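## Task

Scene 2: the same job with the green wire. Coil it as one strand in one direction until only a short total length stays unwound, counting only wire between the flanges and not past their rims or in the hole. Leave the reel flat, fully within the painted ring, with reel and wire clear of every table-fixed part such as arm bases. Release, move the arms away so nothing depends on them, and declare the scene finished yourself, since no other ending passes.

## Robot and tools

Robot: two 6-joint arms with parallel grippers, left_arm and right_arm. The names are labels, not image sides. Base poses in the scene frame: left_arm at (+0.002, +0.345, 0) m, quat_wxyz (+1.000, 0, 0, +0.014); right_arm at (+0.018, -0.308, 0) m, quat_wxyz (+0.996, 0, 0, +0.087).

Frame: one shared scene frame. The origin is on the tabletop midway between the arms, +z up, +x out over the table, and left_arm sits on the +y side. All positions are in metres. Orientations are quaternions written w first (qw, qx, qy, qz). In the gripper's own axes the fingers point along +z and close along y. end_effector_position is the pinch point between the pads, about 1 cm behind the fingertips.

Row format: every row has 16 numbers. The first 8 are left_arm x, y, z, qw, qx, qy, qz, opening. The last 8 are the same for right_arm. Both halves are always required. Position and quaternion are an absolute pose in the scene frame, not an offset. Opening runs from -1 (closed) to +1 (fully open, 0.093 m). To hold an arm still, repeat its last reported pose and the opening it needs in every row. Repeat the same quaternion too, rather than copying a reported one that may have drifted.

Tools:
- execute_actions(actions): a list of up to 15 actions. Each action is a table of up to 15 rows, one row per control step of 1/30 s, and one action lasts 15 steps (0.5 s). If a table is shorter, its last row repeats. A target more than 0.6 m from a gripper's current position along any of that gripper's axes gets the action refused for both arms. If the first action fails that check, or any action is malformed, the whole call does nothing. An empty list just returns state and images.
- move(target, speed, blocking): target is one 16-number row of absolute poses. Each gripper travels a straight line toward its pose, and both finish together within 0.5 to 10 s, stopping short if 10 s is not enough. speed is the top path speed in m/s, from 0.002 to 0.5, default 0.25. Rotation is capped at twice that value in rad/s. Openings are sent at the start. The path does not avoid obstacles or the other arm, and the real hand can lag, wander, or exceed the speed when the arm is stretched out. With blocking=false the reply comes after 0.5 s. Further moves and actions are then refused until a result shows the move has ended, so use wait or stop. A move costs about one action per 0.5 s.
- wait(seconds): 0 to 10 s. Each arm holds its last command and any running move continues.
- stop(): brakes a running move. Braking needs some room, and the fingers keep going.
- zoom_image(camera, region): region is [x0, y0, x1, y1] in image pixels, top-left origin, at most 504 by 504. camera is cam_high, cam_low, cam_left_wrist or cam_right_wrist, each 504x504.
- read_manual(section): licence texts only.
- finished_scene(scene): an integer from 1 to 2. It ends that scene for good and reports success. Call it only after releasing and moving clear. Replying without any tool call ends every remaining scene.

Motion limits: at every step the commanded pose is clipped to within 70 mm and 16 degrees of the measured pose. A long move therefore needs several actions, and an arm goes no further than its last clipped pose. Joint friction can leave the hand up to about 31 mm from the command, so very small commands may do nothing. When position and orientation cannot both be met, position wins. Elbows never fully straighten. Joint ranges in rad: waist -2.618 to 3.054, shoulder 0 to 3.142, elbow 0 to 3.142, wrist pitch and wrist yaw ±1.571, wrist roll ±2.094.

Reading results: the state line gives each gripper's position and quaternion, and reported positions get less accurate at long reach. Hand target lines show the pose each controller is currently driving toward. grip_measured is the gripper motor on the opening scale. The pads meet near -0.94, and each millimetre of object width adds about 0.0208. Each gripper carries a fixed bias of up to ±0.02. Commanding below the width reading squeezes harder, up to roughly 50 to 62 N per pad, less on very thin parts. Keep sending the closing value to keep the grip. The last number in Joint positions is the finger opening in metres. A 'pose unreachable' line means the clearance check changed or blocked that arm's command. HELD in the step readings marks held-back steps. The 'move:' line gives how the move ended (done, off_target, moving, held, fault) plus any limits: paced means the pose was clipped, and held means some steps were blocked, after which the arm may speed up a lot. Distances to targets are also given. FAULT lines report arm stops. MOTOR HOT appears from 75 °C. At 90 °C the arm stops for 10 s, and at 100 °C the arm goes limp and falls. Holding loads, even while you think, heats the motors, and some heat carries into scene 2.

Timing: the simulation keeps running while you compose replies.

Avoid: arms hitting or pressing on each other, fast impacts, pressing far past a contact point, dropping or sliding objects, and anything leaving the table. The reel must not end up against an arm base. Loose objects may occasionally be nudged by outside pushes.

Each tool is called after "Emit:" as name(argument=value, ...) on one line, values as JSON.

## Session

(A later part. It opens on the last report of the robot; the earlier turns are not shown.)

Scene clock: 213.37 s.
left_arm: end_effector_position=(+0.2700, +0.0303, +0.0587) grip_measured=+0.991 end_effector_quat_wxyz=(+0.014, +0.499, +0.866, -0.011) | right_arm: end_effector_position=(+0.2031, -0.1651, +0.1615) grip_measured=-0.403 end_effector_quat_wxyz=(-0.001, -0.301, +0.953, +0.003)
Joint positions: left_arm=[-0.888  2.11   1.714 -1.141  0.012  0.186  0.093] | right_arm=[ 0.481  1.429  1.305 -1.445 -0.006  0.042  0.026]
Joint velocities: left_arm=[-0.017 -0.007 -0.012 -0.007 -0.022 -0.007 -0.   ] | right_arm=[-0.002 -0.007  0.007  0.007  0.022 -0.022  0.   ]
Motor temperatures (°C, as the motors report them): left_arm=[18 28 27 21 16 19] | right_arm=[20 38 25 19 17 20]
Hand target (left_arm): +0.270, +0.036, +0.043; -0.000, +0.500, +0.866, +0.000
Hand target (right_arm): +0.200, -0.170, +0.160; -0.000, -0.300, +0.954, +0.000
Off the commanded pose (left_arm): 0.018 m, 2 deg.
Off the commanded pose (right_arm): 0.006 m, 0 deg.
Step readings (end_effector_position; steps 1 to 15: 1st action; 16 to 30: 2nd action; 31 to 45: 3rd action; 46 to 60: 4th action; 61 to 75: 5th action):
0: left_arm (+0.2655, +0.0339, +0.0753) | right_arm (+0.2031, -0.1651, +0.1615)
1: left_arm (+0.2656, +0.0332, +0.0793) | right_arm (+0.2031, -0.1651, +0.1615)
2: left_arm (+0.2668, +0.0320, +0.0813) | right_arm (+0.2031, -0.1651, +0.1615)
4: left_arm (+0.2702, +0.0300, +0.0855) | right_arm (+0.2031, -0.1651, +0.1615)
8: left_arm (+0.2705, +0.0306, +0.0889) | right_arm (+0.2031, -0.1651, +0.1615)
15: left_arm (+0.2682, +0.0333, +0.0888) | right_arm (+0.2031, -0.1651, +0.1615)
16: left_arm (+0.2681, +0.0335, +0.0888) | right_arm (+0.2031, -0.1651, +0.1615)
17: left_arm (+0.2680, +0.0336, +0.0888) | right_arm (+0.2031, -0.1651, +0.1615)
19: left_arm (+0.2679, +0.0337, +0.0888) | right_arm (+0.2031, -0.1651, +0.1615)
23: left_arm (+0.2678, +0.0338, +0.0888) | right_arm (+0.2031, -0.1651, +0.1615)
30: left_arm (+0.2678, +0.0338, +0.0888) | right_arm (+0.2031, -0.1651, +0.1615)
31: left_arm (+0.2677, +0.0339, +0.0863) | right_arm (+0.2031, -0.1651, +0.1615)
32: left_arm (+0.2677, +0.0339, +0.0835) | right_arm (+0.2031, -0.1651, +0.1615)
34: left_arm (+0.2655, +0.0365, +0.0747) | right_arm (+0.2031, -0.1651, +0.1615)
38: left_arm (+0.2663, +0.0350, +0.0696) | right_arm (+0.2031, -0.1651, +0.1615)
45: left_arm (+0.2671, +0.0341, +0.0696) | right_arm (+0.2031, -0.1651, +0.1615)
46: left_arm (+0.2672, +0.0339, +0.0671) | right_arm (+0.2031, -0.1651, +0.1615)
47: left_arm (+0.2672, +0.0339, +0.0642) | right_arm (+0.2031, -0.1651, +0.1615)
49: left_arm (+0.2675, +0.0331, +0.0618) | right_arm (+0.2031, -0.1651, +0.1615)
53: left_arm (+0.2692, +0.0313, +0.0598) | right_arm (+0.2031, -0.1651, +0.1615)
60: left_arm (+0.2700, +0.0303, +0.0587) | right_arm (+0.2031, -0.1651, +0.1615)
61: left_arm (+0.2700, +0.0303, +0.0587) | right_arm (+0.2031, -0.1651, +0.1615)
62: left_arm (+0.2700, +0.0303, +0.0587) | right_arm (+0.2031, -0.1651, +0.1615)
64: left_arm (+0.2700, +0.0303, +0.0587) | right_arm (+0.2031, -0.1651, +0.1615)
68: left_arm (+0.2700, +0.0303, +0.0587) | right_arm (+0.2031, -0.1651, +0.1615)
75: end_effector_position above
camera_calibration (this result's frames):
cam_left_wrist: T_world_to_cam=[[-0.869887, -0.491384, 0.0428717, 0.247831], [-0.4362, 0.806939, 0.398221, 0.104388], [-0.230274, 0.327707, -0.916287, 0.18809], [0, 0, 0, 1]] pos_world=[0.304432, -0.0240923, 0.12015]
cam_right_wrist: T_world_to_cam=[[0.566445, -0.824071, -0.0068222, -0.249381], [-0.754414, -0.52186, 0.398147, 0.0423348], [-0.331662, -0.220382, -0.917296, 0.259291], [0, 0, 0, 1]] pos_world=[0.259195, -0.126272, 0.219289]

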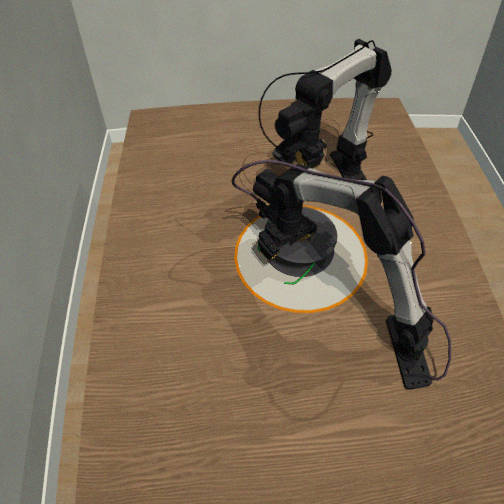

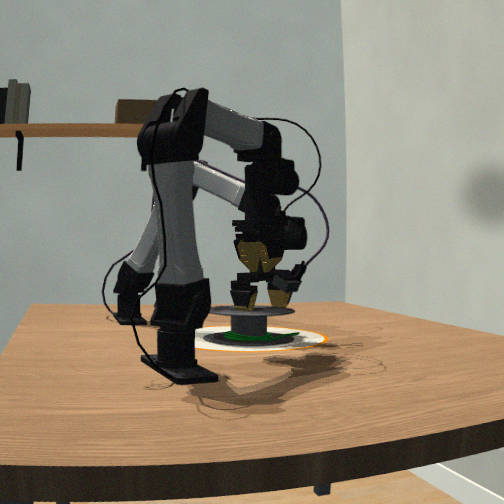

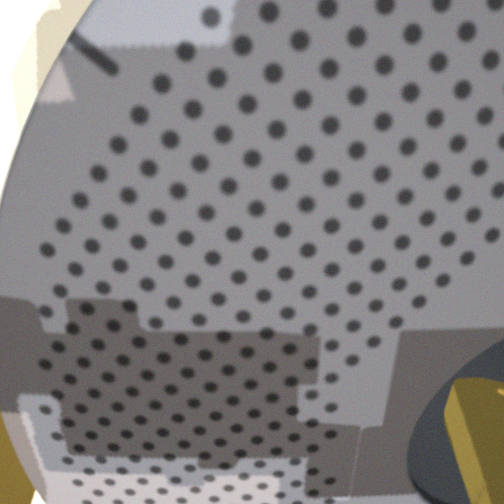

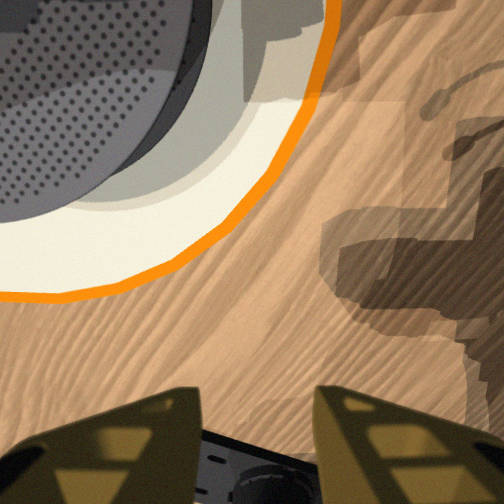

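Emit:
execute_actions(actions=[[[0.277,0.040,0.060,0,0.5,0.866,0,1,0.2,-0.17,0.16,0,-0.3,0.954,0,-0.4]],[[0.275,0.039,0.042,0,0.5,0.866,0,1,0.2,-0.17,0.16,0,-0.3,0.954,0,-0.4]],[[0.275,0.039,0.042,0,0.5,0.866,0,0.35,0.2,-0.17,0.16,0,-0.3,0.954,0,-0.4]],[[0.275,0.039,0.042,0,0.5,0.866,0,0.35,0.2,-0.17,0.16,0,-0.3,0.954,0,-0.4]]])

Scene clock: 215.90 s.
left_arm: end_effector_position=(+0.2756, +0.0333, +0.0596) grip_measured=+0.506 end_effector_quat_wxyz=(+0.015, +0.499, +0.866, -0.014) | right_arm: end_effector_position=(+0.2031, -0.1651, +0.1615) grip_measured=-0.403 end_effector_quat_wxyz=(-0.001, -0.301, +0.953, +0.003)
Joint positions: left_arm=[-0.871  2.111  1.72  -1.142  0.016  0.201  0.069] | right_arm=[ 0.481  1.429  1.305 -1.445 -0.006  0.042  0.026]
Joint velocities: left_arm=[ 0.007  0.002 -0.022  0.007  0.037  0.051  0.001] | right_arm=[-0.012  0.017  0.017  0.007  0.051  0.007 -0.   ]
Motor temperatures (°C, as the motors report them): left_arm=[18 29 27 20 16 19] | right_arm=[20 38 25 19 17 20]
Hand target (left_arm): +0.275, +0.039, +0.043; -0.000, +0.500, +0.866, -0.000
Hand target (right_arm): +0.200, -0.170, +0.160; -0.000, -0.300, +0.954, +0.000
Off the commanded pose (left_arm): 0.019 m, 2 deg.
Off the commanded pose (right_arm): 0.006 m, 0 deg.
Step readings (end_effector_position; steps 1 to 15: 1st action; 16 to 30: 2nd action; 31 to 45: 3rd action; 46 to 60: 4th action):
0: left_arm (+0.2700, +0.0303, +0.0587) | right_arm (+0.2031, -0.1651, +0.1615)
1: left_arm (+0.2705, +0.0305, +0.0598) | right_arm (+0.2031, -0.1651, +0.1615)
2: left_arm (+0.2715, +0.0308, +0.0605) | right_arm (+0.2031, -0.1651, +0.1615)
4: left_arm (+0.2735, +0.0325, +0.0622) | right_arm (+0.2031, -0.1651, +0.1615)
8: left_arm (+0.2752, +0.0348, +0.0630) | right_arm (+0.2031, -0.1651, +0.1615)
15: left_arm (+0.2752, +0.0348, +0.0630) | right_arm (+0.2031, -0.1651, +0.1615)
16: left_arm (+0.2753, +0.0347, +0.0620) | right_arm (+0.2031, -0.1651, +0.1615)
17: left_arm (+0.2752, +0.0347, +0.0610) | right_arm (+0.2031, -0.1651, +0.1615)
19: left_arm (+0.2751, +0.0345, +0.0597) | right_arm (+0.2031, -0.1651, +0.1615)
23: left_arm (+0.2751, +0.0343, +0.0597) | right_arm (+0.2031, -0.1651, +0.1615)
30: left_arm (+0.2751, +0.0343, +0.0597) | right_arm (+0.2031, -0.1651, +0.1615)
31: left_arm (+0.2746, +0.0339, +0.0597) | right_arm (+0.2031, -0.1651, +0.1615)
32: left_arm (+0.2754, +0.0332, +0.0596) | right_arm (+0.2031, -0.1651, +0.1615)
34: left_arm (+0.2756, +0.0333, +0.0596) | right_arm (+0.2031, -0.1651, +0.1615)
38: left_arm (+0.2756, +0.0333, +0.0596) | right_arm (+0.2031, -0.1651, +0.1615)
45: left_arm (+0.2756, +0.0333, +0.0596) | right_arm (+0.2031, -0.1651, +0.1615)
46: left_arm (+0.2756, +0.0333, +0.0596) | right_arm (+0.2031, -0.1651, +0.1615)
47: left_arm (+0.2756, +0.0333, +0.0596) | right_arm (+0.2031, -0.1651, +0.1615)
49: left_arm (+0.2756, +0.0333, +0.0596) | right_arm (+0.2031, -0.1651, +0.1615)
53: left_arm (+0.2756, +0.0333, +0.0596) | right_arm (+0.2031, -0.1651, +0.1615)
60: end_effector_position above
camera_calibration (this result's frames):
cam_left_wrist: T_world_to_cam=[[-0.869383, -0.492055, 0.04533, 0.253819], [-0.437001, 0.808434, 0.394289, 0.104429], [-0.230658, 0.322979, -0.917868, 0.18954], [0, 0, 0, 1]] pos_world=[0.31002, -0.0207488, 0.121292]
cam_right_wrist: T_world_to_cam=[[0.566445, -0.824071, -0.0068222, -0.249381], [-0.754414, -0.52186, 0.398147, 0.0423348], [-0.331662, -0.220382, -0.917296, 0.259291], [0, 0, 0, 1]] pos_world=[0.259195, -0.126272, 0.219289]

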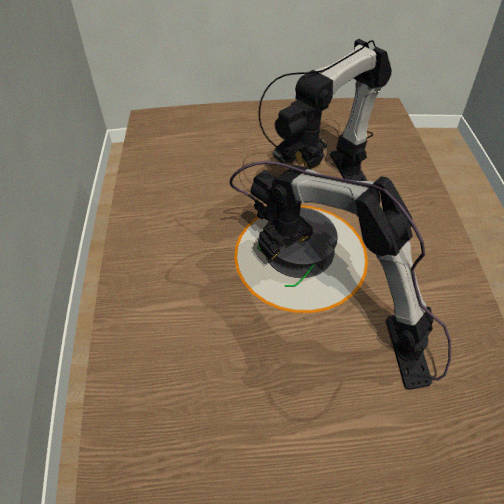

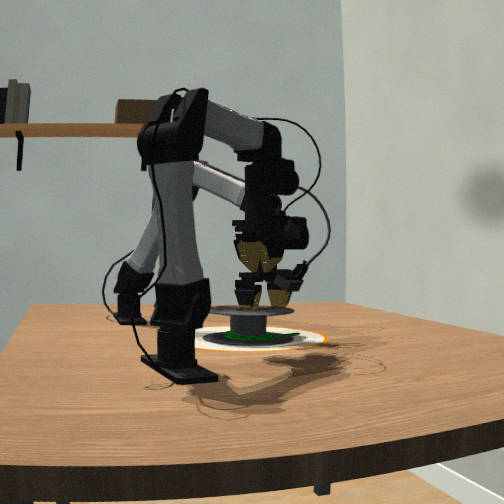

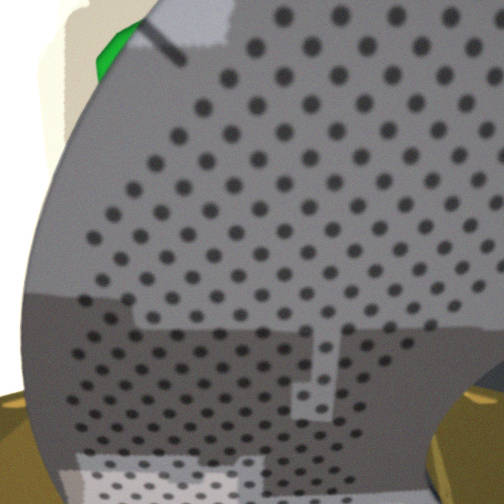

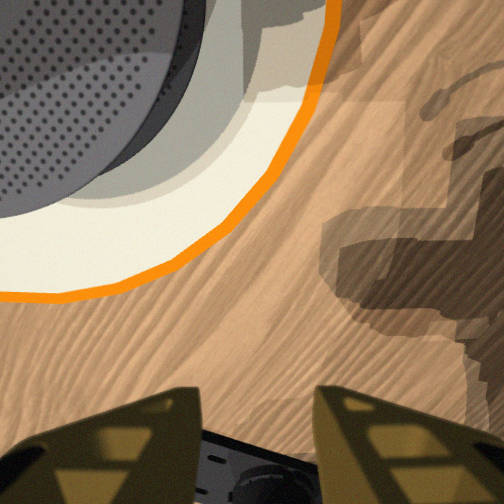

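Emit:
execute_actions(actions=[[[0.2687,0.048,0.056,0,0.4226,0.9063,0,0.35,0.2,-0.17,0.16,0,-0.3,0.954,0,-0.4]],[[0.2609,0.0558,0.056,0,0.342,0.9397,0,0.35,0.2,-0.17,0.16,0,-0.3,0.954,0,-0.4]],[[0.2519,0.0621,0.056,0,0.2588,0.9659,0,0.35,0.2,-0.17,0.16,0,-0.3,0.954,0,-0.4]],[[0.2419,0.0667,0.056,0,0.1736,0.9848,0,0.35,0.2,-0.17,0.16,0,-0.3,0.954,0,-0.4]],[[0.2313,0.0695,0.056,0,0.0872,0.9962,0,0.35,0.2,-0.17,0.16,0,-0.3,0.954,0,-0.4]],[[0.2204,0.0705,0.056,0,0,1,0,0.35,0.2,-0.17,0.16,0,-0.3,0.954,0,-0.4]],[[0.2204,0.0705,0.056,0,0,1,0,0.35,0.2,-0.17,0.16,0,-0.3,0.954,0,-0.4]]])

Scene clock: 220.43 s.
left_arm: end_effector_position=(+0.2225, +0.0676, +0.0578) grip_measured=+0.469 end_effector_quat_wxyz=(-0.005, +0.008, +1.000, -0.003) | right_arm: end_effector_position=(+0.2031, -0.1651, +0.1615) grip_measured=-0.403 end_effector_quat_wxyz=(-0.001, -0.301, +0.953, +0.003)
Joint positions: left_arm=[-0.921  1.917  1.43  -1.085  0.012 -0.877  0.068] | right_arm=[ 0.481  1.429  1.305 -1.445 -0.006  0.042  0.026]
Joint velocities: left_arm=[-0.007 -0.002 -0.002  0.022 -0.11   0.007  0.001] | right_arm=[ 0.002 -0.022  0.017 -0.022  0.066 -0.022  0.   ]
Motor temperatures (°C, as the motors report them): left_arm=[18 30 27 20 16 19] | right_arm=[20 38 25 19 17 20]
Hand target (left_arm): +0.220, +0.071, +0.056; -0.000, +0.000, +1.000, +0.000
Hand target (right_arm): +0.200, -0.170, +0.160; -0.000, -0.300, +0.954, +0.000
Off the commanded pose (left_arm): 0.004 m, 1 deg.
Off the commanded pose (right_arm): 0.006 m, 0 deg.
Step readings (end_effector_position; steps 1 to 15: 1st action; 16 to 30: 2nd action; 31 to 45: 3rd action; 46 to 60: 4th action; 61 to 75: 5th action; 76 to 90: 6th action; 91 to 105: 7th action):
0: left_arm (+0.2756, +0.0333, +0.0596) | right_arm (+0.2031, -0.1651, +0.1615)
1: left_arm (+0.2748, +0.0341, +0.0590) | right_arm (+0.2031, -0.1651, +0.1615)
2: left_arm (+0.2739, +0.0352, +0.0590) | right_arm (+0.2031, -0.1651, +0.1615)
4: left_arm (+0.2728, +0.0370, +0.0589) | right_arm (+0.2031, -0.1651, +0.1615)
8: left_arm (+0.2721, +0.0383, +0.0589) | right_arm (+0.2031, -0.1651, +0.1615)
15: left_arm (+0.2719, +0.0387, +0.0590) | right_arm (+0.2031, -0.1651, +0.1615)
16: left_arm (+0.2717, +0.0390, +0.0591) | right_arm (+0.2031, -0.1651, +0.1615)
17: left_arm (+0.2696, +0.0414, +0.0589) | right_arm (+0.2031, -0.1651, +0.1615)
19: left_arm (+0.2658, +0.0458, +0.0588) | right_arm (+0.2031, -0.1651, +0.1615)
23: left_arm (+0.2636, +0.0487, +0.0587) | right_arm (+0.2031, -0.1651, +0.1615)
30: left_arm (+0.2630, +0.0494, +0.0587) | right_arm (+0.2031, -0.1651, +0.1615)
31: left_arm (+0.2621, +0.0504, +0.0586) | right_arm (+0.2031, -0.1651, +0.1615)
32: left_arm (+0.2605, +0.0523, +0.0586) | right_arm (+0.2031, -0.1651, +0.1615)
34: left_arm (+0.2571, +0.0561, +0.0584) | right_arm (+0.2031, -0.1651, +0.1615)
38: left_arm (+0.2549, +0.0586, +0.0583) | right_arm (+0.2031, -0.1651, +0.1615)
45: left_arm (+0.2544, +0.0591, +0.0584) | right_arm (+0.2031, -0.1651, +0.1615)
46: left_arm (+0.2533, +0.0599, +0.0583) | right_arm (+0.2031, -0.1651, +0.1615)
47: left_arm (+0.2517, +0.0611, +0.0583) | right_arm (+0.2031, -0.1651, +0.1615)
49: left_arm (+0.2482, +0.0637, +0.0582) | right_arm (+0.2031, -0.1651, +0.1615)
53: left_arm (+0.2454, +0.0652, +0.0581) | right_arm (+0.2031, -0.1651, +0.1615)
60: left_arm (+0.2445, +0.0653, +0.0580) | right_arm (+0.2031, -0.1651, +0.1615)
61: left_arm (+0.2434, +0.0655, +0.0582) | right_arm (+0.2031, -0.1651, +0.1615)
62: left_arm (+0.2414, +0.0662, +0.0580) | right_arm (+0.2031, -0.1651, +0.1615)
64: left_arm (+0.2377, +0.0676, +0.0580) | right_arm (+0.2031, -0.1651, +0.1615)
68: left_arm (+0.2346, +0.0677, +0.0580) | right_arm (+0.2031, -0.1651, +0.1615)
75: left_arm (+0.2336, +0.0676, +0.0580) | right_arm (+0.2031, -0.1651, +0.1615)
76: left_arm (+0.2325, +0.0676, +0.0580) | right_arm (+0.2031, -0.1651, +0.1615)
77: left_arm (+0.2306, +0.0679, +0.0580) | right_arm (+0.2031, -0.1651, +0.1615)
79: left_arm (+0.2267, +0.0685, +0.0578) | right_arm (+0.2031, -0.1651, +0.1615)
83: left_arm (+0.2236, +0.0681, +0.0578) | right_arm (+0.2031, -0.1651, +0.1615)
90: left_arm (+0.2227, +0.0678, +0.0578) | right_arm (+0.2031, -0.1651, +0.1615)
91: left_arm (+0.2226, +0.0677, +0.0578) | right_arm (+0.2031, -0.1651, +0.1615)
92: left_arm (+0.2226, +0.0677, +0.0578) | right_arm (+0.2031, -0.1651, +0.1615)
94: left_arm (+0.2226, +0.0677, +0.0578) | right_arm (+0.2031, -0.1651, +0.1615)
98: left_arm (+0.2226, +0.0677, +0.0578) | right_arm (+0.2031, -0.1651, +0.1615)
105: end_effector_position above
camera_calibration (this result's frames):
cam_left_wrist: T_world_to_cam=[[-0.02529, -0.998714, 0.0439508, 0.0712217], [-0.89716, 0.0420683, 0.439697, 0.205744], [-0.44098, -0.028311, -0.89707, 0.2339], [0, 0, 0, 1]] pos_world=[0.289532, 0.0690967, 0.11623]
cam_right_wrist: T_world_to_cam=[[0.566445, -0.824071, -0.0068222, -0.249381], [-0.754414, -0.52186, 0.398147, 0.0423348], [-0.331662, -0.220382, -0.917296, 0.259291], [0, 0, 0, 1]] pos_world=[0.259195, -0.126272, 0.219289]

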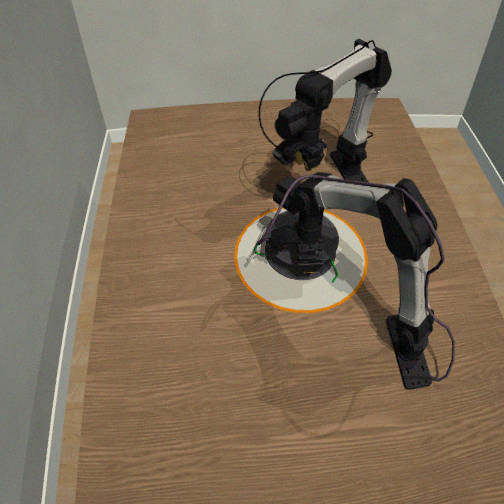

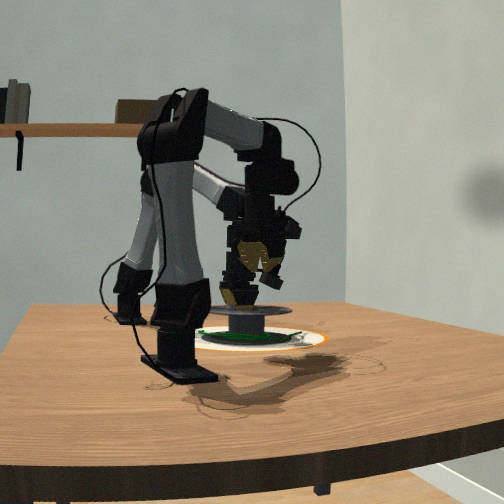

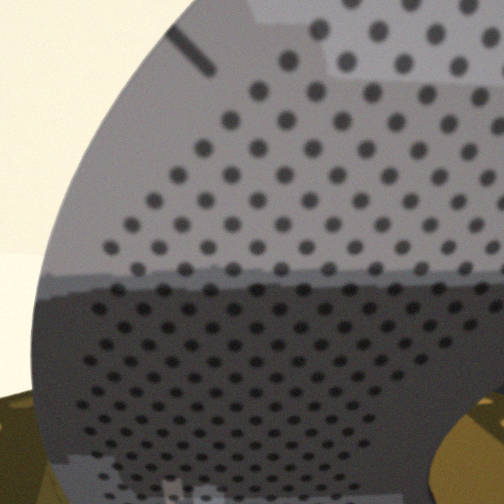

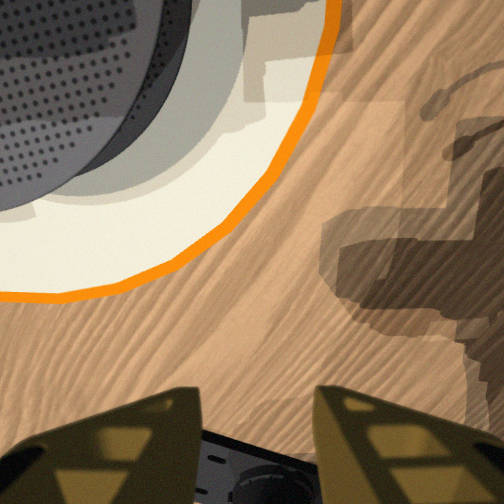

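Emit:
execute_actions(actions=[[[0.2204,0.0705,0.056,0,0,1,0,1,0.2,-0.17,0.16,0,-0.3,0.954,0,-0.4]],[[0.2204,0.0725,0.10,0,0,1,0,1,0.2,-0.17,0.16,0,-0.3,0.954,0,-0.4]],[[0.215,0.13,0.14,0,0,1,0,0.8,0.2,-0.17,0.16,0,-0.3,0.954,0,-0.4]],[[0.21,0.19,0.16,0,0,1,0,0.8,0.2,-0.17,0.16,0,-0.3,0.954,0,-0.4]],[[0.21,0.22,0.16,0,0,1,0,0.8,0.2,-0.17,0.16,0,-0.3,0.954,0,-0.4]]])

Scene clock: 223.77 s.
left_arm: end_effector_position=(+0.2158, +0.2146, +0.1578) grip_measured=+0.802 end_effector_quat_wxyz=(+0.001, -0.003, +1.000, -0.002) | right_arm: end_effector_position=(+0.2031, -0.1651, +0.1615) grip_measured=-0.403 end_effector_quat_wxyz=(-0.001, -0.301, +0.953, +0.003)
Joint positions: left_arm=[-0.572  1.488  1.341 -1.421  0.003 -0.55   0.084] | right_arm=[ 0.481  1.429  1.305 -1.445 -0.006  0.042  0.026]
Joint velocities: left_arm=[ 0.012  0.007 -0.012 -0.007 -0.022  0.007 -0.   ] | right_arm=[-0.002 -0.002  0.002  0.007 -0.037 -0.007 -0.   ]
Motor temperatures (°C, as the motors report them): left_arm=[18 30 27 20 16 19] | right_arm=[20 38 25 19 17 20]
Hand target (left_arm): +0.211, +0.220, +0.160; +0.000, -0.000, +1.000, -0.000
Hand target (right_arm): +0.200, -0.170, +0.160; -0.000, -0.300, +0.954, +0.000
Off the commanded pose (left_arm): 0.008 m, 0 deg.
Off the commanded pose (right_arm): 0.006 m, 0 deg.
Step readings (end_effector_position; steps 1 to 15: 1st action; 16 to 30: 2nd action; 31 to 45: 3rd action; 46 to 60: 4th action; 61 to 75: 5th action):
0: left_arm (+0.2225, +0.0676, +0.0578) | right_arm (+0.2031, -0.1651, +0.1615)
1: left_arm (+0.2228, +0.0673, +0.0578) | right_arm (+0.2031, -0.1651, +0.1615)
2: left_arm (+0.2231, +0.0669, +0.0577) | right_arm (+0.2031, -0.1651, +0.1615)
4: left_arm (+0.2222, +0.0682, +0.0563) | right_arm (+0.2031, -0.1651, +0.1615)
8: left_arm (+0.2214, +0.0692, +0.0553) | right_arm (+0.2031, -0.1651, +0.1615)
15: left_arm (+0.2214, +0.0692, +0.0553) | right_arm (+0.2031, -0.1651, +0.1615)
16: left_arm (+0.2208, +0.0699, +0.0586) | right_arm (+0.2031, -0.1651, +0.1615)
17: left_arm (+0.2202, +0.0706, +0.0633) | right_arm (+0.2031, -0.1651, +0.1615)
19: left_arm (+0.2225, +0.0679, +0.0765) | right_arm (+0.2031, -0.1651, +0.1615)
23: left_arm (+0.2245, +0.0654, +0.0918) | right_arm (+0.2031, -0.1651, +0.1615)
30: left_arm (+0.2205, +0.0703, +0.0920) | right_arm (+0.2031, -0.1651, +0.1615)
31: left_arm (+0.2204, +0.0737, +0.0943) | right_arm (+0.2031, -0.1651, +0.1615)
32: left_arm (+0.2189, +0.0830, +0.0980) | right_arm (+0.2031, -0.1651, +0.1615)
34: left_arm (+0.2191, +0.1041, +0.1141) | right_arm (+0.2031, -0.1651, +0.1615)
38: left_arm (+0.2219, +0.1231, +0.1372) | right_arm (+0.2031, -0.1651, +0.1615)
45: left_arm (+0.2180, +0.1270, +0.1376) | right_arm (+0.2031, -0.1651, +0.1615)
46: left_arm (+0.2182, +0.1309, +0.1381) | right_arm (+0.2031, -0.1651, +0.1615)
47: left_arm (+0.2174, +0.1418, +0.1387) | right_arm (+0.2031, -0.1651, +0.1615)
49: left_arm (+0.2171, +0.1667, +0.1458) | right_arm (+0.2031, -0.1651, +0.1615)
53: left_arm (+0.2175, +0.1840, +0.1584) | right_arm (+0.2031, -0.1651, +0.1615)
60: left_arm (+0.2157, +0.1854, +0.1585) | right_arm (+0.2031, -0.1651, +0.1615)
61: left_arm (+0.2159, +0.1878, +0.1577) | right_arm (+0.2031, -0.1651, +0.1615)
62: left_arm (+0.2156, +0.1944, +0.1564) | right_arm (+0.2031, -0.1651, +0.1615)
64: left_arm (+0.2152, +0.2083, +0.1557) | right_arm (+0.2031, -0.1651, +0.1615)
68: left_arm (+0.2158, +0.2146, +0.1578) | right_arm (+0.2031, -0.1651, +0.1615)
75: end_effector_position above
camera_calibration (this result's frames):
cam_left_wrist: T_world_to_cam=[[-0.00327717, -0.999104, 0.0421943, 0.209073], [-0.902747, 0.0211063, 0.429654, 0.156922], [-0.430159, -0.0366828, -0.902007, 0.325095], [0, 0, 0, 1]] pos_world=[0.282189, 0.217499, 0.216994]
cam_right_wrist: T_world_to_cam=[[0.566445, -0.824071, -0.0068222, -0.249381], [-0.754414, -0.52186, 0.398147, 0.0423348], [-0.331662, -0.220382, -0.917296, 0.259291], [0, 0, 0, 1]] pos_world=[0.259195, -0.126272, 0.219289]

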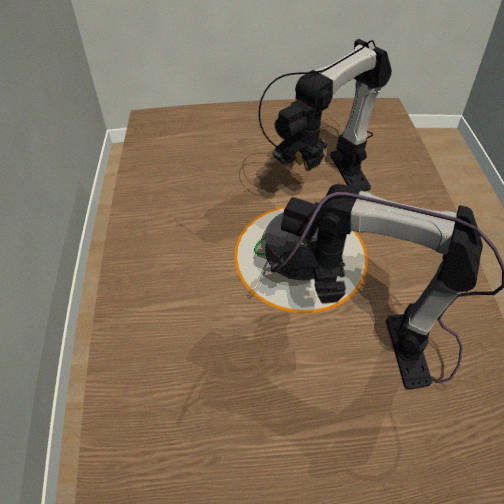

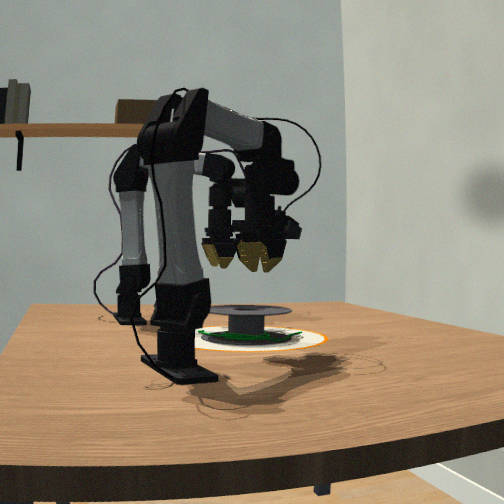

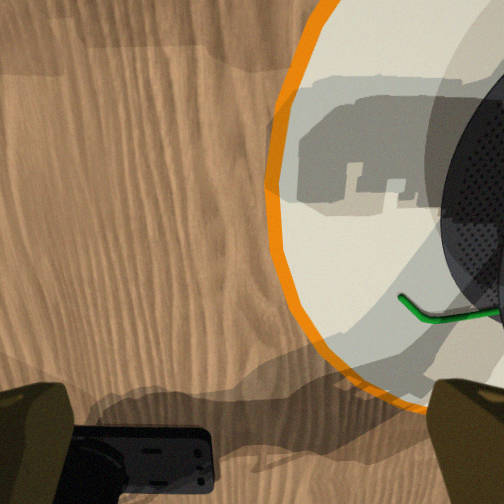

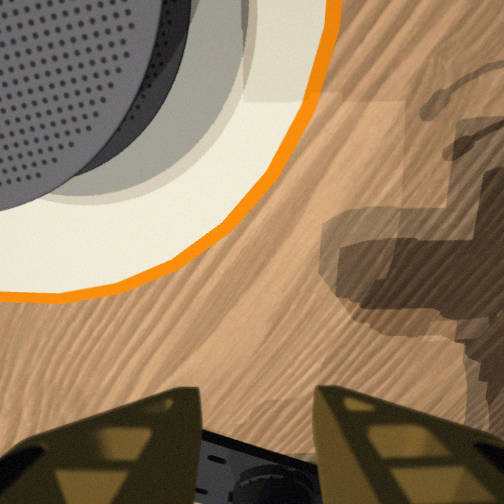

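Emit:
move(target=[0.150,0.150,0.095,0.4699,0.4089,0.7376,-0.2605,-0.4,0.2,-0.17,0.16,0,-0.3,0.954,0,-0.4], speed=0.25)

Scene clock: 228.17 s.
left_arm: end_effector_position=(+0.1494, +0.1514, +0.0939) grip_measured=-0.398 end_effector_quat_wxyz=(+0.463, +0.413, +0.740, -0.258) | right_arm: end_effector_position=(+0.2031, -0.1651, +0.1615) grip_measured=-0.403 end_effector_quat_wxyz=(-0.001, -0.301, +0.953, +0.003)
Joint positions: left_arm=[-0.787  0.384  0.098 -0.18   0.232  0.115  0.026] | right_arm=[ 0.481  1.429  1.305 -1.445 -0.006  0.042  0.026]
Joint velocities: left_arm=[-0.002 -0.007  0.002 -0.022  0.022  0.007 -0.   ] | right_arm=[ 0.012 -0.002  0.002  0.022 -0.051  0.037  0.   ]
Motor temperatures (°C, as the motors report them): left_arm=[18 30 27 21 16 19] | right_arm=[20 37 25 19 17 20]
Hand target (left_arm): +0.150, +0.151, +0.093; +0.468, +0.414, +0.736, -0.261
Hand target (right_arm): +0.200, -0.170, +0.160; -0.000, -0.300, +0.954, +0.000
Off the commanded pose (left_arm): 0.002 m, 1 deg.
Off the commanded pose (right_arm): 0.006 m, 0 deg.
move: done
camera_calibration (this result's frames):
cam_left_wrist: T_world_to_cam=[[-0.870321, -0.492425, 0.00769111, 0.204482], [-0.389304, 0.678329, -0.623147, 0.0484067], [0.301636, -0.545332, -0.782067, 0.193001], [0, 0, 0, 1]] pos_world=[0.138594, 0.173106, 0.179532]
cam_right_wrist: T_world_to_cam=[[0.566445, -0.824071, -0.0068222, -0.249381], [-0.754414, -0.52186, 0.398147, 0.0423348], [-0.331662, -0.220382, -0.917296, 0.259291], [0, 0, 0, 1]] pos_world=[0.259195, -0.126272, 0.219289]

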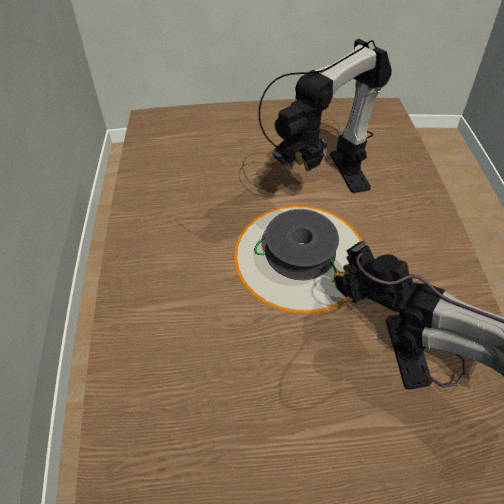

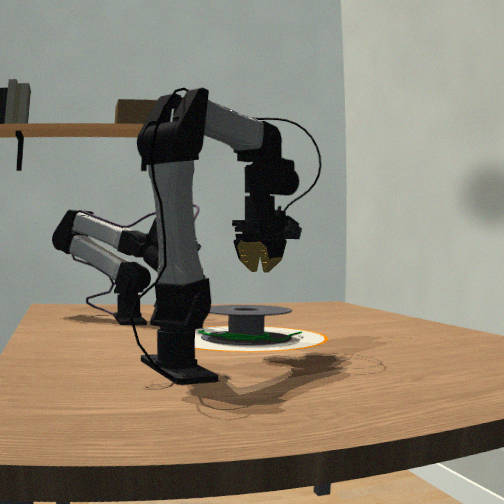

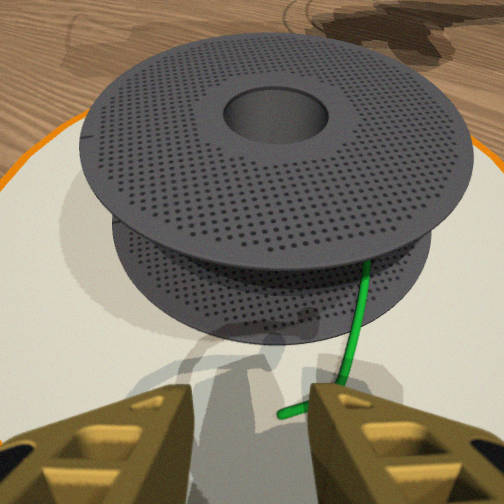

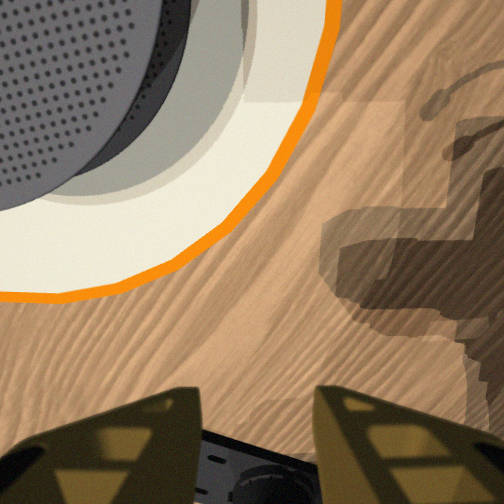

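Emit:
zoom_image(camera="cam_high", region=[225,195,385,320])

Region (225, 195, 385, 320) of cam_high's 504x504 image, scaled by 3.150, with more detail than that image has; it fills the top 394 rows of this view, and the rest is white.

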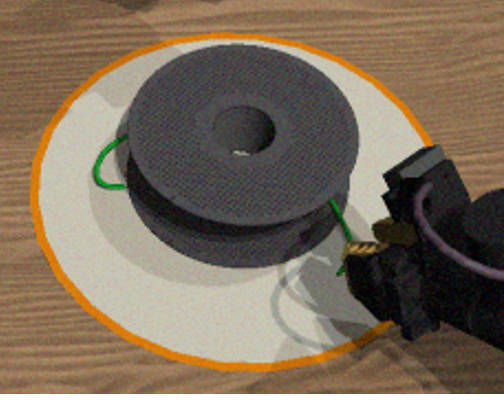

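Emit:
move(target=[0.1375,0.086,0.035,0.4086,0.5477,0.6413,-0.3489,-0.4,0.2,-0.17,0.16,0,-0.3,0.954,0,-0.4], speed=0.15)

Scene clock: 234.30 s.
left_arm: end_effector_position=(+0.1362, +0.0917, +0.0364) grip_measured=-0.398 end_effector_quat_wxyz=(+0.407, +0.544, +0.649, -0.342) | right_arm: end_effector_position=(+0.2031, -0.1651, +0.1615) grip_measured=-0.403 end_effector_quat_wxyz=(-0.001, -0.301, +0.953, +0.003)
Joint positions: left_arm=[-0.793  1.394  0.044  0.812  0.56   0.306  0.026] | right_arm=[ 0.481  1.429  1.305 -1.445 -0.006  0.042  0.026]
Joint velocities: left_arm=[-0.002 -0.007 -0.012  0.051  0.037  0.066 -0.   ] | right_arm=[-0.002 -0.007  0.002  0.022 -0.037  0.066 -0.001]
Motor temperatures (°C, as the motors report them): left_arm=[18 28 27 23 16 19] | right_arm=[20 37 25 19 17 20]
Hand target (left_arm): +0.135, +0.088, +0.038; +0.408, +0.548, +0.642, -0.349
Hand target (right_arm): +0.200, -0.170, +0.160; -0.000, -0.300, +0.954, +0.000
Off the commanded pose (left_arm): 0.006 m, 1 deg.
Off the commanded pose (right_arm): 0.006 m, 0 deg.
move: done
camera_calibration (this result's frames):
cam_left_wrist: T_world_to_cam=[[-0.990593, -0.136517, 0.00941311, 0.147707], [-0.112328, 0.771935, -0.625698, 0.00176149], [0.078152, -0.62087, -0.780008, 0.156697], [0, 0, 0, 1]] pos_world=[0.134269, 0.116093, 0.121937]
cam_right_wrist: T_world_to_cam=[[0.566445, -0.824071, -0.0068222, -0.249381], [-0.754414, -0.52186, 0.398147, 0.0423348], [-0.331662, -0.220382, -0.917296, 0.259291], [0, 0, 0, 1]] pos_world=[0.259195, -0.126272, 0.219289]

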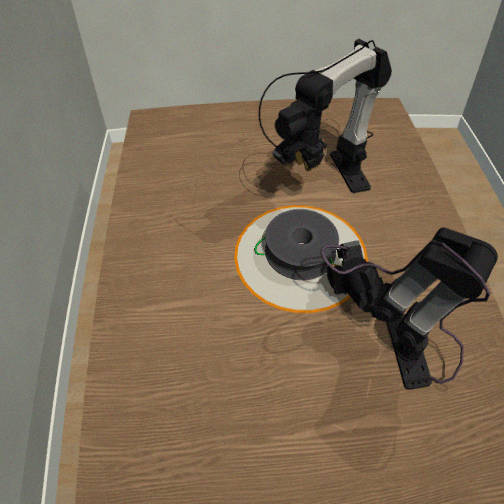

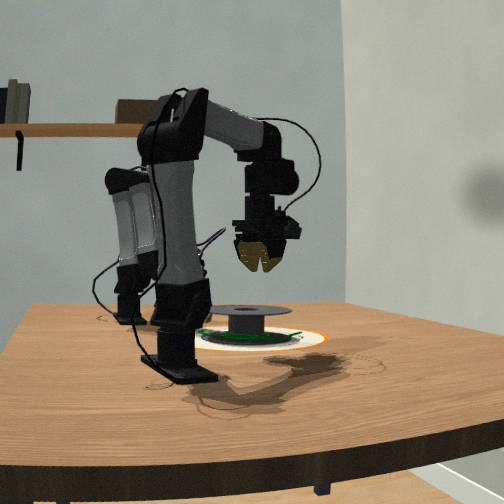

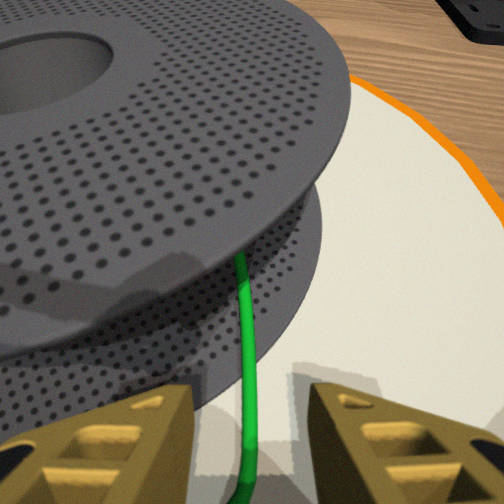

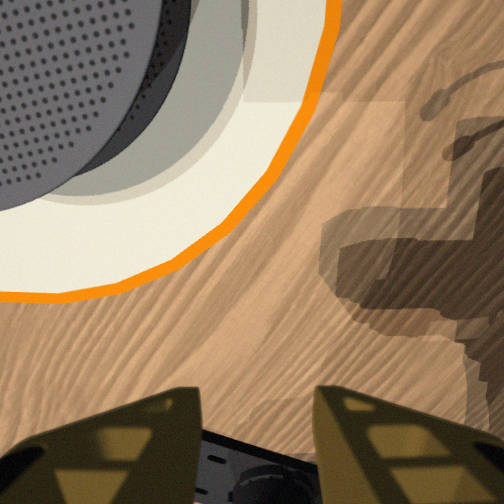

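Emit:
execute_actions(actions=[[[0.137,0.085,0.015,0.4086,0.5477,0.6413,-0.3489,-0.4,0.2,-0.17,0.16,0,-0.3,0.954,0,-0.4]],[[0.137,0.084,0.000,0.4086,0.5477,0.6413,-0.3489,-0.4,0.2,-0.17,0.16,0,-0.3,0.954,0,-0.4]],[[0.137,0.084,0.000,0.4086,0.5477,0.6413,-0.3489,-0.4,0.2,-0.17,0.16,0,-0.3,0.954,0,-0.4]],[[0.137,0.084,0.000,0.4086,0.5477,0.6413,-0.3489,-1,0.2,-0.17,0.16,0,-0.3,0.954,0,-0.4]],[[0.137,0.084,0.000,0.4086,0.5477,0.6413,-0.3489,-1,0.2,-0.17,0.16,0,-0.3,0.954,0,-0.4]]])

Scene clock: 237.23 s.
left_arm: end_effector_position=(+0.1434, +0.0782, +0.0133) grip_measured=-0.991 end_effector_quat_wxyz=(+0.429, +0.545, +0.627, -0.355) | right_arm: end_effector_position=(+0.2031, -0.1651, +0.1615) grip_measured=-0.403 end_effector_quat_wxyz=(-0.001, -0.301, +0.953, +0.003)
Joint positions: left_arm=[-0.8    1.905  0.05   1.384  0.58   0.297  0.   ] | right_arm=[ 0.481  1.429  1.305 -1.445 -0.006  0.042  0.026]
Joint velocities: left_arm=[-0.007 -0.007  0.002 -0.066 -0.081 -0.037  0.   ] | right_arm=[-0.012  0.007  0.007  0.007 -0.007 -0.066  0.   ]
Motor temperatures (°C, as the motors report them): left_arm=[18 28 27 23 16 19] | right_arm=[20 37 25 19 17 20]
Hand target (left_arm): +0.137, +0.084, +0.001; +0.409, +0.548, +0.641, -0.349
Hand target (right_arm): +0.200, -0.170, +0.160; -0.000, -0.300, +0.954, +0.000
Off the commanded pose (left_arm): 0.016 m, 3 deg.
Off the commanded pose (right_arm): 0.006 m, 0 deg.
Step readings (end_effector_position; steps 1 to 15: 1st action; 16 to 30: 2nd action; 31 to 45: 3rd action; 46 to 60: 4th action; 61 to 75: 5th action):
0: left_arm (+0.1364, +0.0915, +0.0368) | right_arm (+0.2031, -0.1651, +0.1615)
1: left_arm (+0.1368, +0.0909, +0.0350) | right_arm (+0.2031, -0.1651, +0.1615)
2: left_arm (+0.1369, +0.0904, +0.0289) | right_arm (+0.2031, -0.1651, +0.1615)
4: left_arm (+0.1341, +0.0926, +0.0133) | right_arm (+0.2031, -0.1651, +0.1615)
8: left_arm (+0.1387, +0.0879, +0.0143) | right_arm (+0.2031, -0.1651, +0.1615)
15: left_arm (+0.1414, +0.0853, +0.0163) | right_arm (+0.2031, -0.1651, +0.1615)
16: left_arm (+0.1417, +0.0848, +0.0154) | right_arm (+0.2031, -0.1651, +0.1615)
17: left_arm (+0.1417, +0.0842, +0.0131) | right_arm (+0.2031, -0.1651, +0.1615)
19: left_arm (+0.1435, +0.0823, +0.0127) | right_arm (+0.2031, -0.1651, +0.1615)
23: left_arm (+0.1451, +0.0801, +0.0134) | right_arm (+0.2031, -0.1651, +0.1615)
30: left_arm (+0.1453, +0.0792, +0.0136) | right_arm (+0.2031, -0.1651, +0.1615)
31: left_arm (+0.1453, +0.0791, +0.0136) | right_arm (+0.2031, -0.1651, +0.1615)
32: left_arm (+0.1453, +0.0791, +0.0136) | right_arm (+0.2031, -0.1651, +0.1615)
34: left_arm (+0.1453, +0.0790, +0.0136) | right_arm (+0.2031, -0.1651, +0.1615)
38: left_arm (+0.1453, +0.0789, +0.0136) | right_arm (+0.2031, -0.1651, +0.1615)
45: left_arm (+0.1453, +0.0789, +0.0137) | right_arm (+0.2031, -0.1651, +0.1615)
46: left_arm (+0.1448, +0.0787, +0.0136) | right_arm (+0.2031, -0.1651, +0.1615)
47: left_arm (+0.1439, +0.0784, +0.0133) | right_arm (+0.2031, -0.1651, +0.1615)
49: left_arm (+0.1434, +0.0782, +0.0132) | right_arm (+0.2031, -0.1651, +0.1615)
53: left_arm (+0.1434, +0.0782, +0.0132) | right_arm (+0.2031, -0.1651, +0.1615)
60: left_arm (+0.1434, +0.0782, +0.0132) | right_arm (+0.2031, -0.1651, +0.1615)
61: left_arm (+0.1434, +0.0782, +0.0132) | right_arm (+0.2031, -0.1651, +0.1615)
62: left_arm (+0.1434, +0.0782, +0.0132) | right_arm (+0.2031, -0.1651, +0.1615)
64: left_arm (+0.1434, +0.0782, +0.0133) | right_arm (+0.2031, -0.1651, +0.1615)
68: left_arm (+0.1434, +0.0782, +0.0133) | right_arm (+0.2031, -0.1651, +0.1615)
75: end_effector_position above
camera_calibration (this result's frames):
cam_left_wrist: T_world_to_cam=[[-0.993031, -0.116659, -0.0167253, 0.152308], [-0.0754765, 0.738529, -0.669984, -0.00358334], [0.0905119, -0.664052, -0.742187, 0.130791], [0, 0, 0, 1]] pos_world=[0.139138, 0.107266, 0.0972177]
cam_right_wrist: T_world_to_cam=[[0.566445, -0.824071, -0.0068222, -0.249381], [-0.754414, -0.52186, 0.398147, 0.0423348], [-0.331662, -0.220382, -0.917296, 0.259291], [0, 0, 0, 1]] pos_world=[0.259195, -0.126272, 0.219289]

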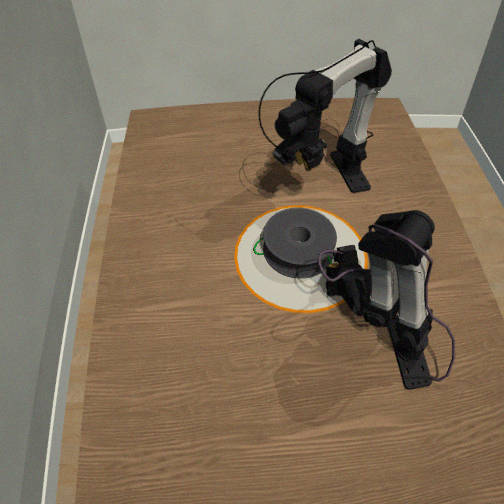

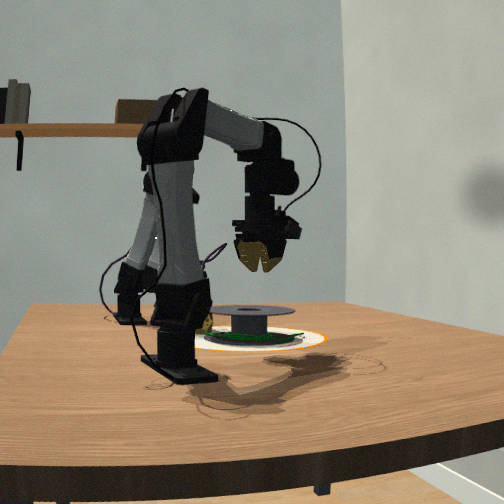

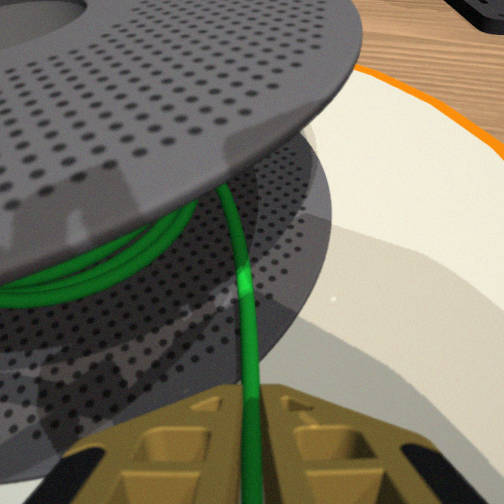

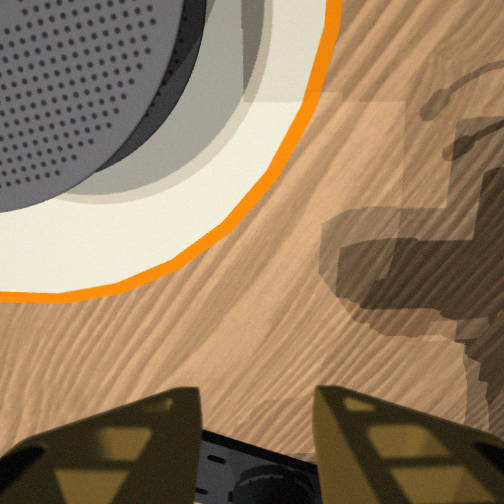

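Emit:
execute_actions(actions=[[[0.146,0.082,0.016,0.4086,0.5477,0.6413,-0.3489,-1,0.2,-0.17,0.16,0,-0.3,0.954,0,-0.4]],[[0.158,0.086,0.016,0.3898,0.5806,0.6118,-0.3699,-1,0.2,-0.17,0.16,0,-0.3,0.954,0,-0.4]],[[0.175,0.089,0.016,0.3664,0.6169,0.5752,-0.393,-1,0.2,-0.17,0.16,0,-0.3,0.954,0,-0.4]],[[0.192,0.0895,0.016,0.3418,0.6508,0.5365,-0.4146,-1,0.2,-0.17,0.16,0,-0.3,0.954,0,-0.4]],[[0.192,0.0895,0.016,0.3418,0.6508,0.5365,-0.4146,-1,0.2,-0.17,0.16,0,-0.3,0.954,0,-0.4]]])

Scene clock: 240.97 s.
left_arm: end_effector_position=(+0.1901, +0.0901, +0.0180) grip_measured=-0.991 end_effector_quat_wxyz=(+0.348, +0.653, +0.536, -0.407) | right_arm: end_effector_position=(+0.2031, -0.1651, +0.1615) grip_measured=-0.403 end_effector_quat_wxyz=(-0.001, -0.301, +0.953, +0.003)
Joint positions: left_arm=[-0.481  1.78   0.497  0.236  1.056  1.004  0.   ] | right_arm=[ 0.481  1.429  1.305 -1.445 -0.006  0.042  0.026]
Joint velocities: left_arm=[ 0.027  0.007 -0.002 -0.095 -0.022 -0.051  0.   ] | right_arm=[0.002 0.007 0.002 0.007 0.051 0.11  0.   ]
Motor temperatures (°C, as the motors report them): left_arm=[18 28 27 23 16 19] | right_arm=[20 37 25 19 17 20]
Hand target (left_arm): +0.192, +0.090, +0.016; +0.342, +0.650, +0.537, -0.414
Hand target (right_arm): +0.200, -0.170, +0.160; -0.000, -0.300, +0.954, +0.000
Off the commanded pose (left_arm): 0.003 m, 1 deg.
Off the commanded pose (right_arm): 0.006 m, 0 deg.
Step readings (end_effector_position; steps 1 to 15: 1st action; 16 to 30: 2nd action; 31 to 45: 3rd action; 46 to 60: 4th action; 61 to 75: 5th action):
0: left_arm (+0.1434, +0.0782, +0.0133) | right_arm (+0.2031, -0.1651, +0.1615)
1: left_arm (+0.1434, +0.0785, +0.0139) | right_arm (+0.2031, -0.1651, +0.1615)
2: left_arm (+0.1444, +0.0791, +0.0158) | right_arm (+0.2031, -0.1651, +0.1615)
4: left_arm (+0.1461, +0.0796, +0.0203) | right_arm (+0.2031, -0.1651, +0.1615)
8: left_arm (+0.1445, +0.0817, +0.0182) | right_arm (+0.2031, -0.1651, +0.1615)
15: left_arm (+0.1421, +0.0839, +0.0130) | right_arm (+0.2031, -0.1651, +0.1615)
16: left_arm (+0.1435, +0.0846, +0.0136) | right_arm (+0.2031, -0.1651, +0.1615)
17: left_arm (+0.1510, +0.0872, +0.0139) | right_arm (+0.2031, -0.1651, +0.1615)
19: left_arm (+0.1644, +0.0893, +0.0158) | right_arm (+0.2031, -0.1651, +0.1615)
23: left_arm (+0.1629, +0.0877, +0.0135) | right_arm (+0.2031, -0.1651, +0.1615)
30: left_arm (+0.1576, +0.0871, +0.0132) | right_arm (+0.2031, -0.1651, +0.1615)
31: left_arm (+0.1591, +0.0874, +0.0145) | right_arm (+0.2031, -0.1651, +0.1615)
32: left_arm (+0.1667, +0.0892, +0.0156) | right_arm (+0.2031, -0.1651, +0.1615)
34: left_arm (+0.1832, +0.0898, +0.0210) | right_arm (+0.2031, -0.1651, +0.1615)
38: left_arm (+0.1860, +0.0870, +0.0227) | right_arm (+0.2031, -0.1651, +0.1615)
45: left_arm (+0.1772, +0.0883, +0.0164) | right_arm (+0.2031, -0.1651, +0.1615)
46: left_arm (+0.1784, +0.0882, +0.0174) | right_arm (+0.2031, -0.1651, +0.1615)
47: left_arm (+0.1846, +0.0883, +0.0180) | right_arm (+0.2031, -0.1651, +0.1615)
49: left_arm (+0.1991, +0.0876, +0.0215) | right_arm (+0.2031, -0.1651, +0.1615)
53: left_arm (+0.2038, +0.0852, +0.0255) | right_arm (+0.2031, -0.1651, +0.1615)
60: left_arm (+0.1944, +0.0883, +0.0203) | right_arm (+0.2031, -0.1651, +0.1615)
61: left_arm (+0.1938, +0.0885, +0.0200) | right_arm (+0.2031, -0.1651, +0.1615)
62: left_arm (+0.1933, +0.0888, +0.0197) | right_arm (+0.2031, -0.1651, +0.1615)
64: left_arm (+0.1925, +0.0890, +0.0193) | right_arm (+0.2031, -0.1651, +0.1615)
68: left_arm (+0.1911, +0.0896, +0.0186) | right_arm (+0.2031, -0.1651, +0.1615)
75: end_effector_position above
camera_calibration (this result's frames):
cam_left_wrist: T_world_to_cam=[[-0.975121, 0.221478, -0.00935064, 0.166166], [0.177441, 0.754562, -0.631784, -0.0559341], [-0.132871, -0.617725, -0.775088, 0.176853], [0, 0, 0, 1]] pos_world=[0.195456, 0.11465, 0.103292]
cam_right_wrist: T_world_to_cam=[[0.566445, -0.824071, -0.0068222, -0.249381], [-0.754414, -0.52186, 0.398147, 0.0423348], [-0.331662, -0.220382, -0.917296, 0.259291], [0, 0, 0, 1]] pos_world=[0.259195, -0.126272, 0.219289]

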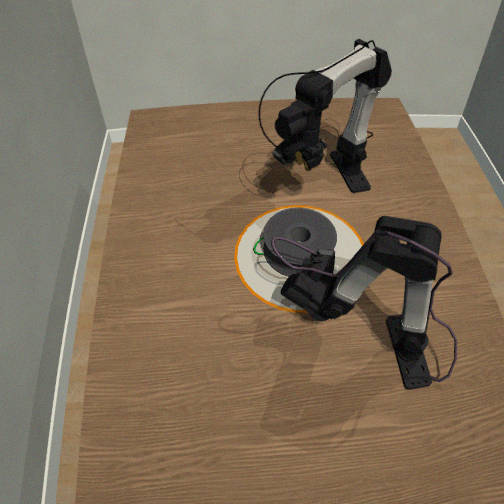

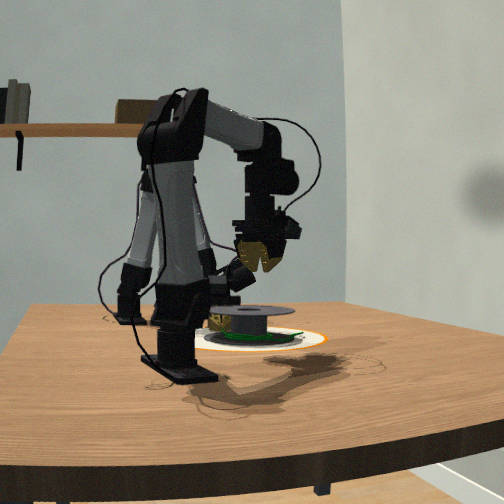

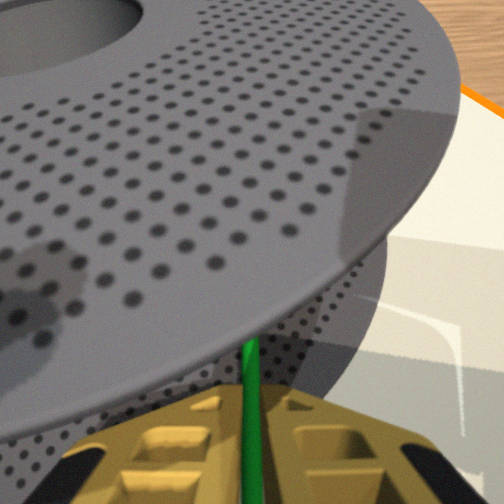

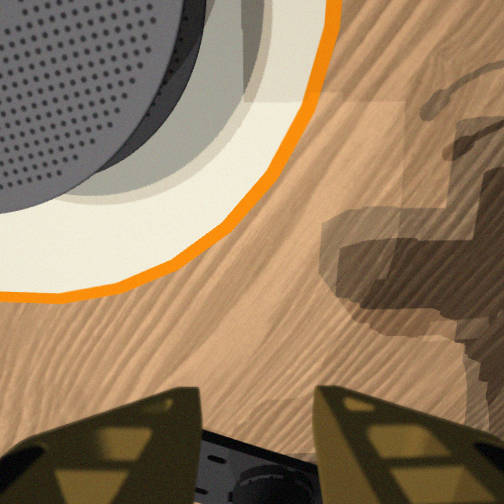

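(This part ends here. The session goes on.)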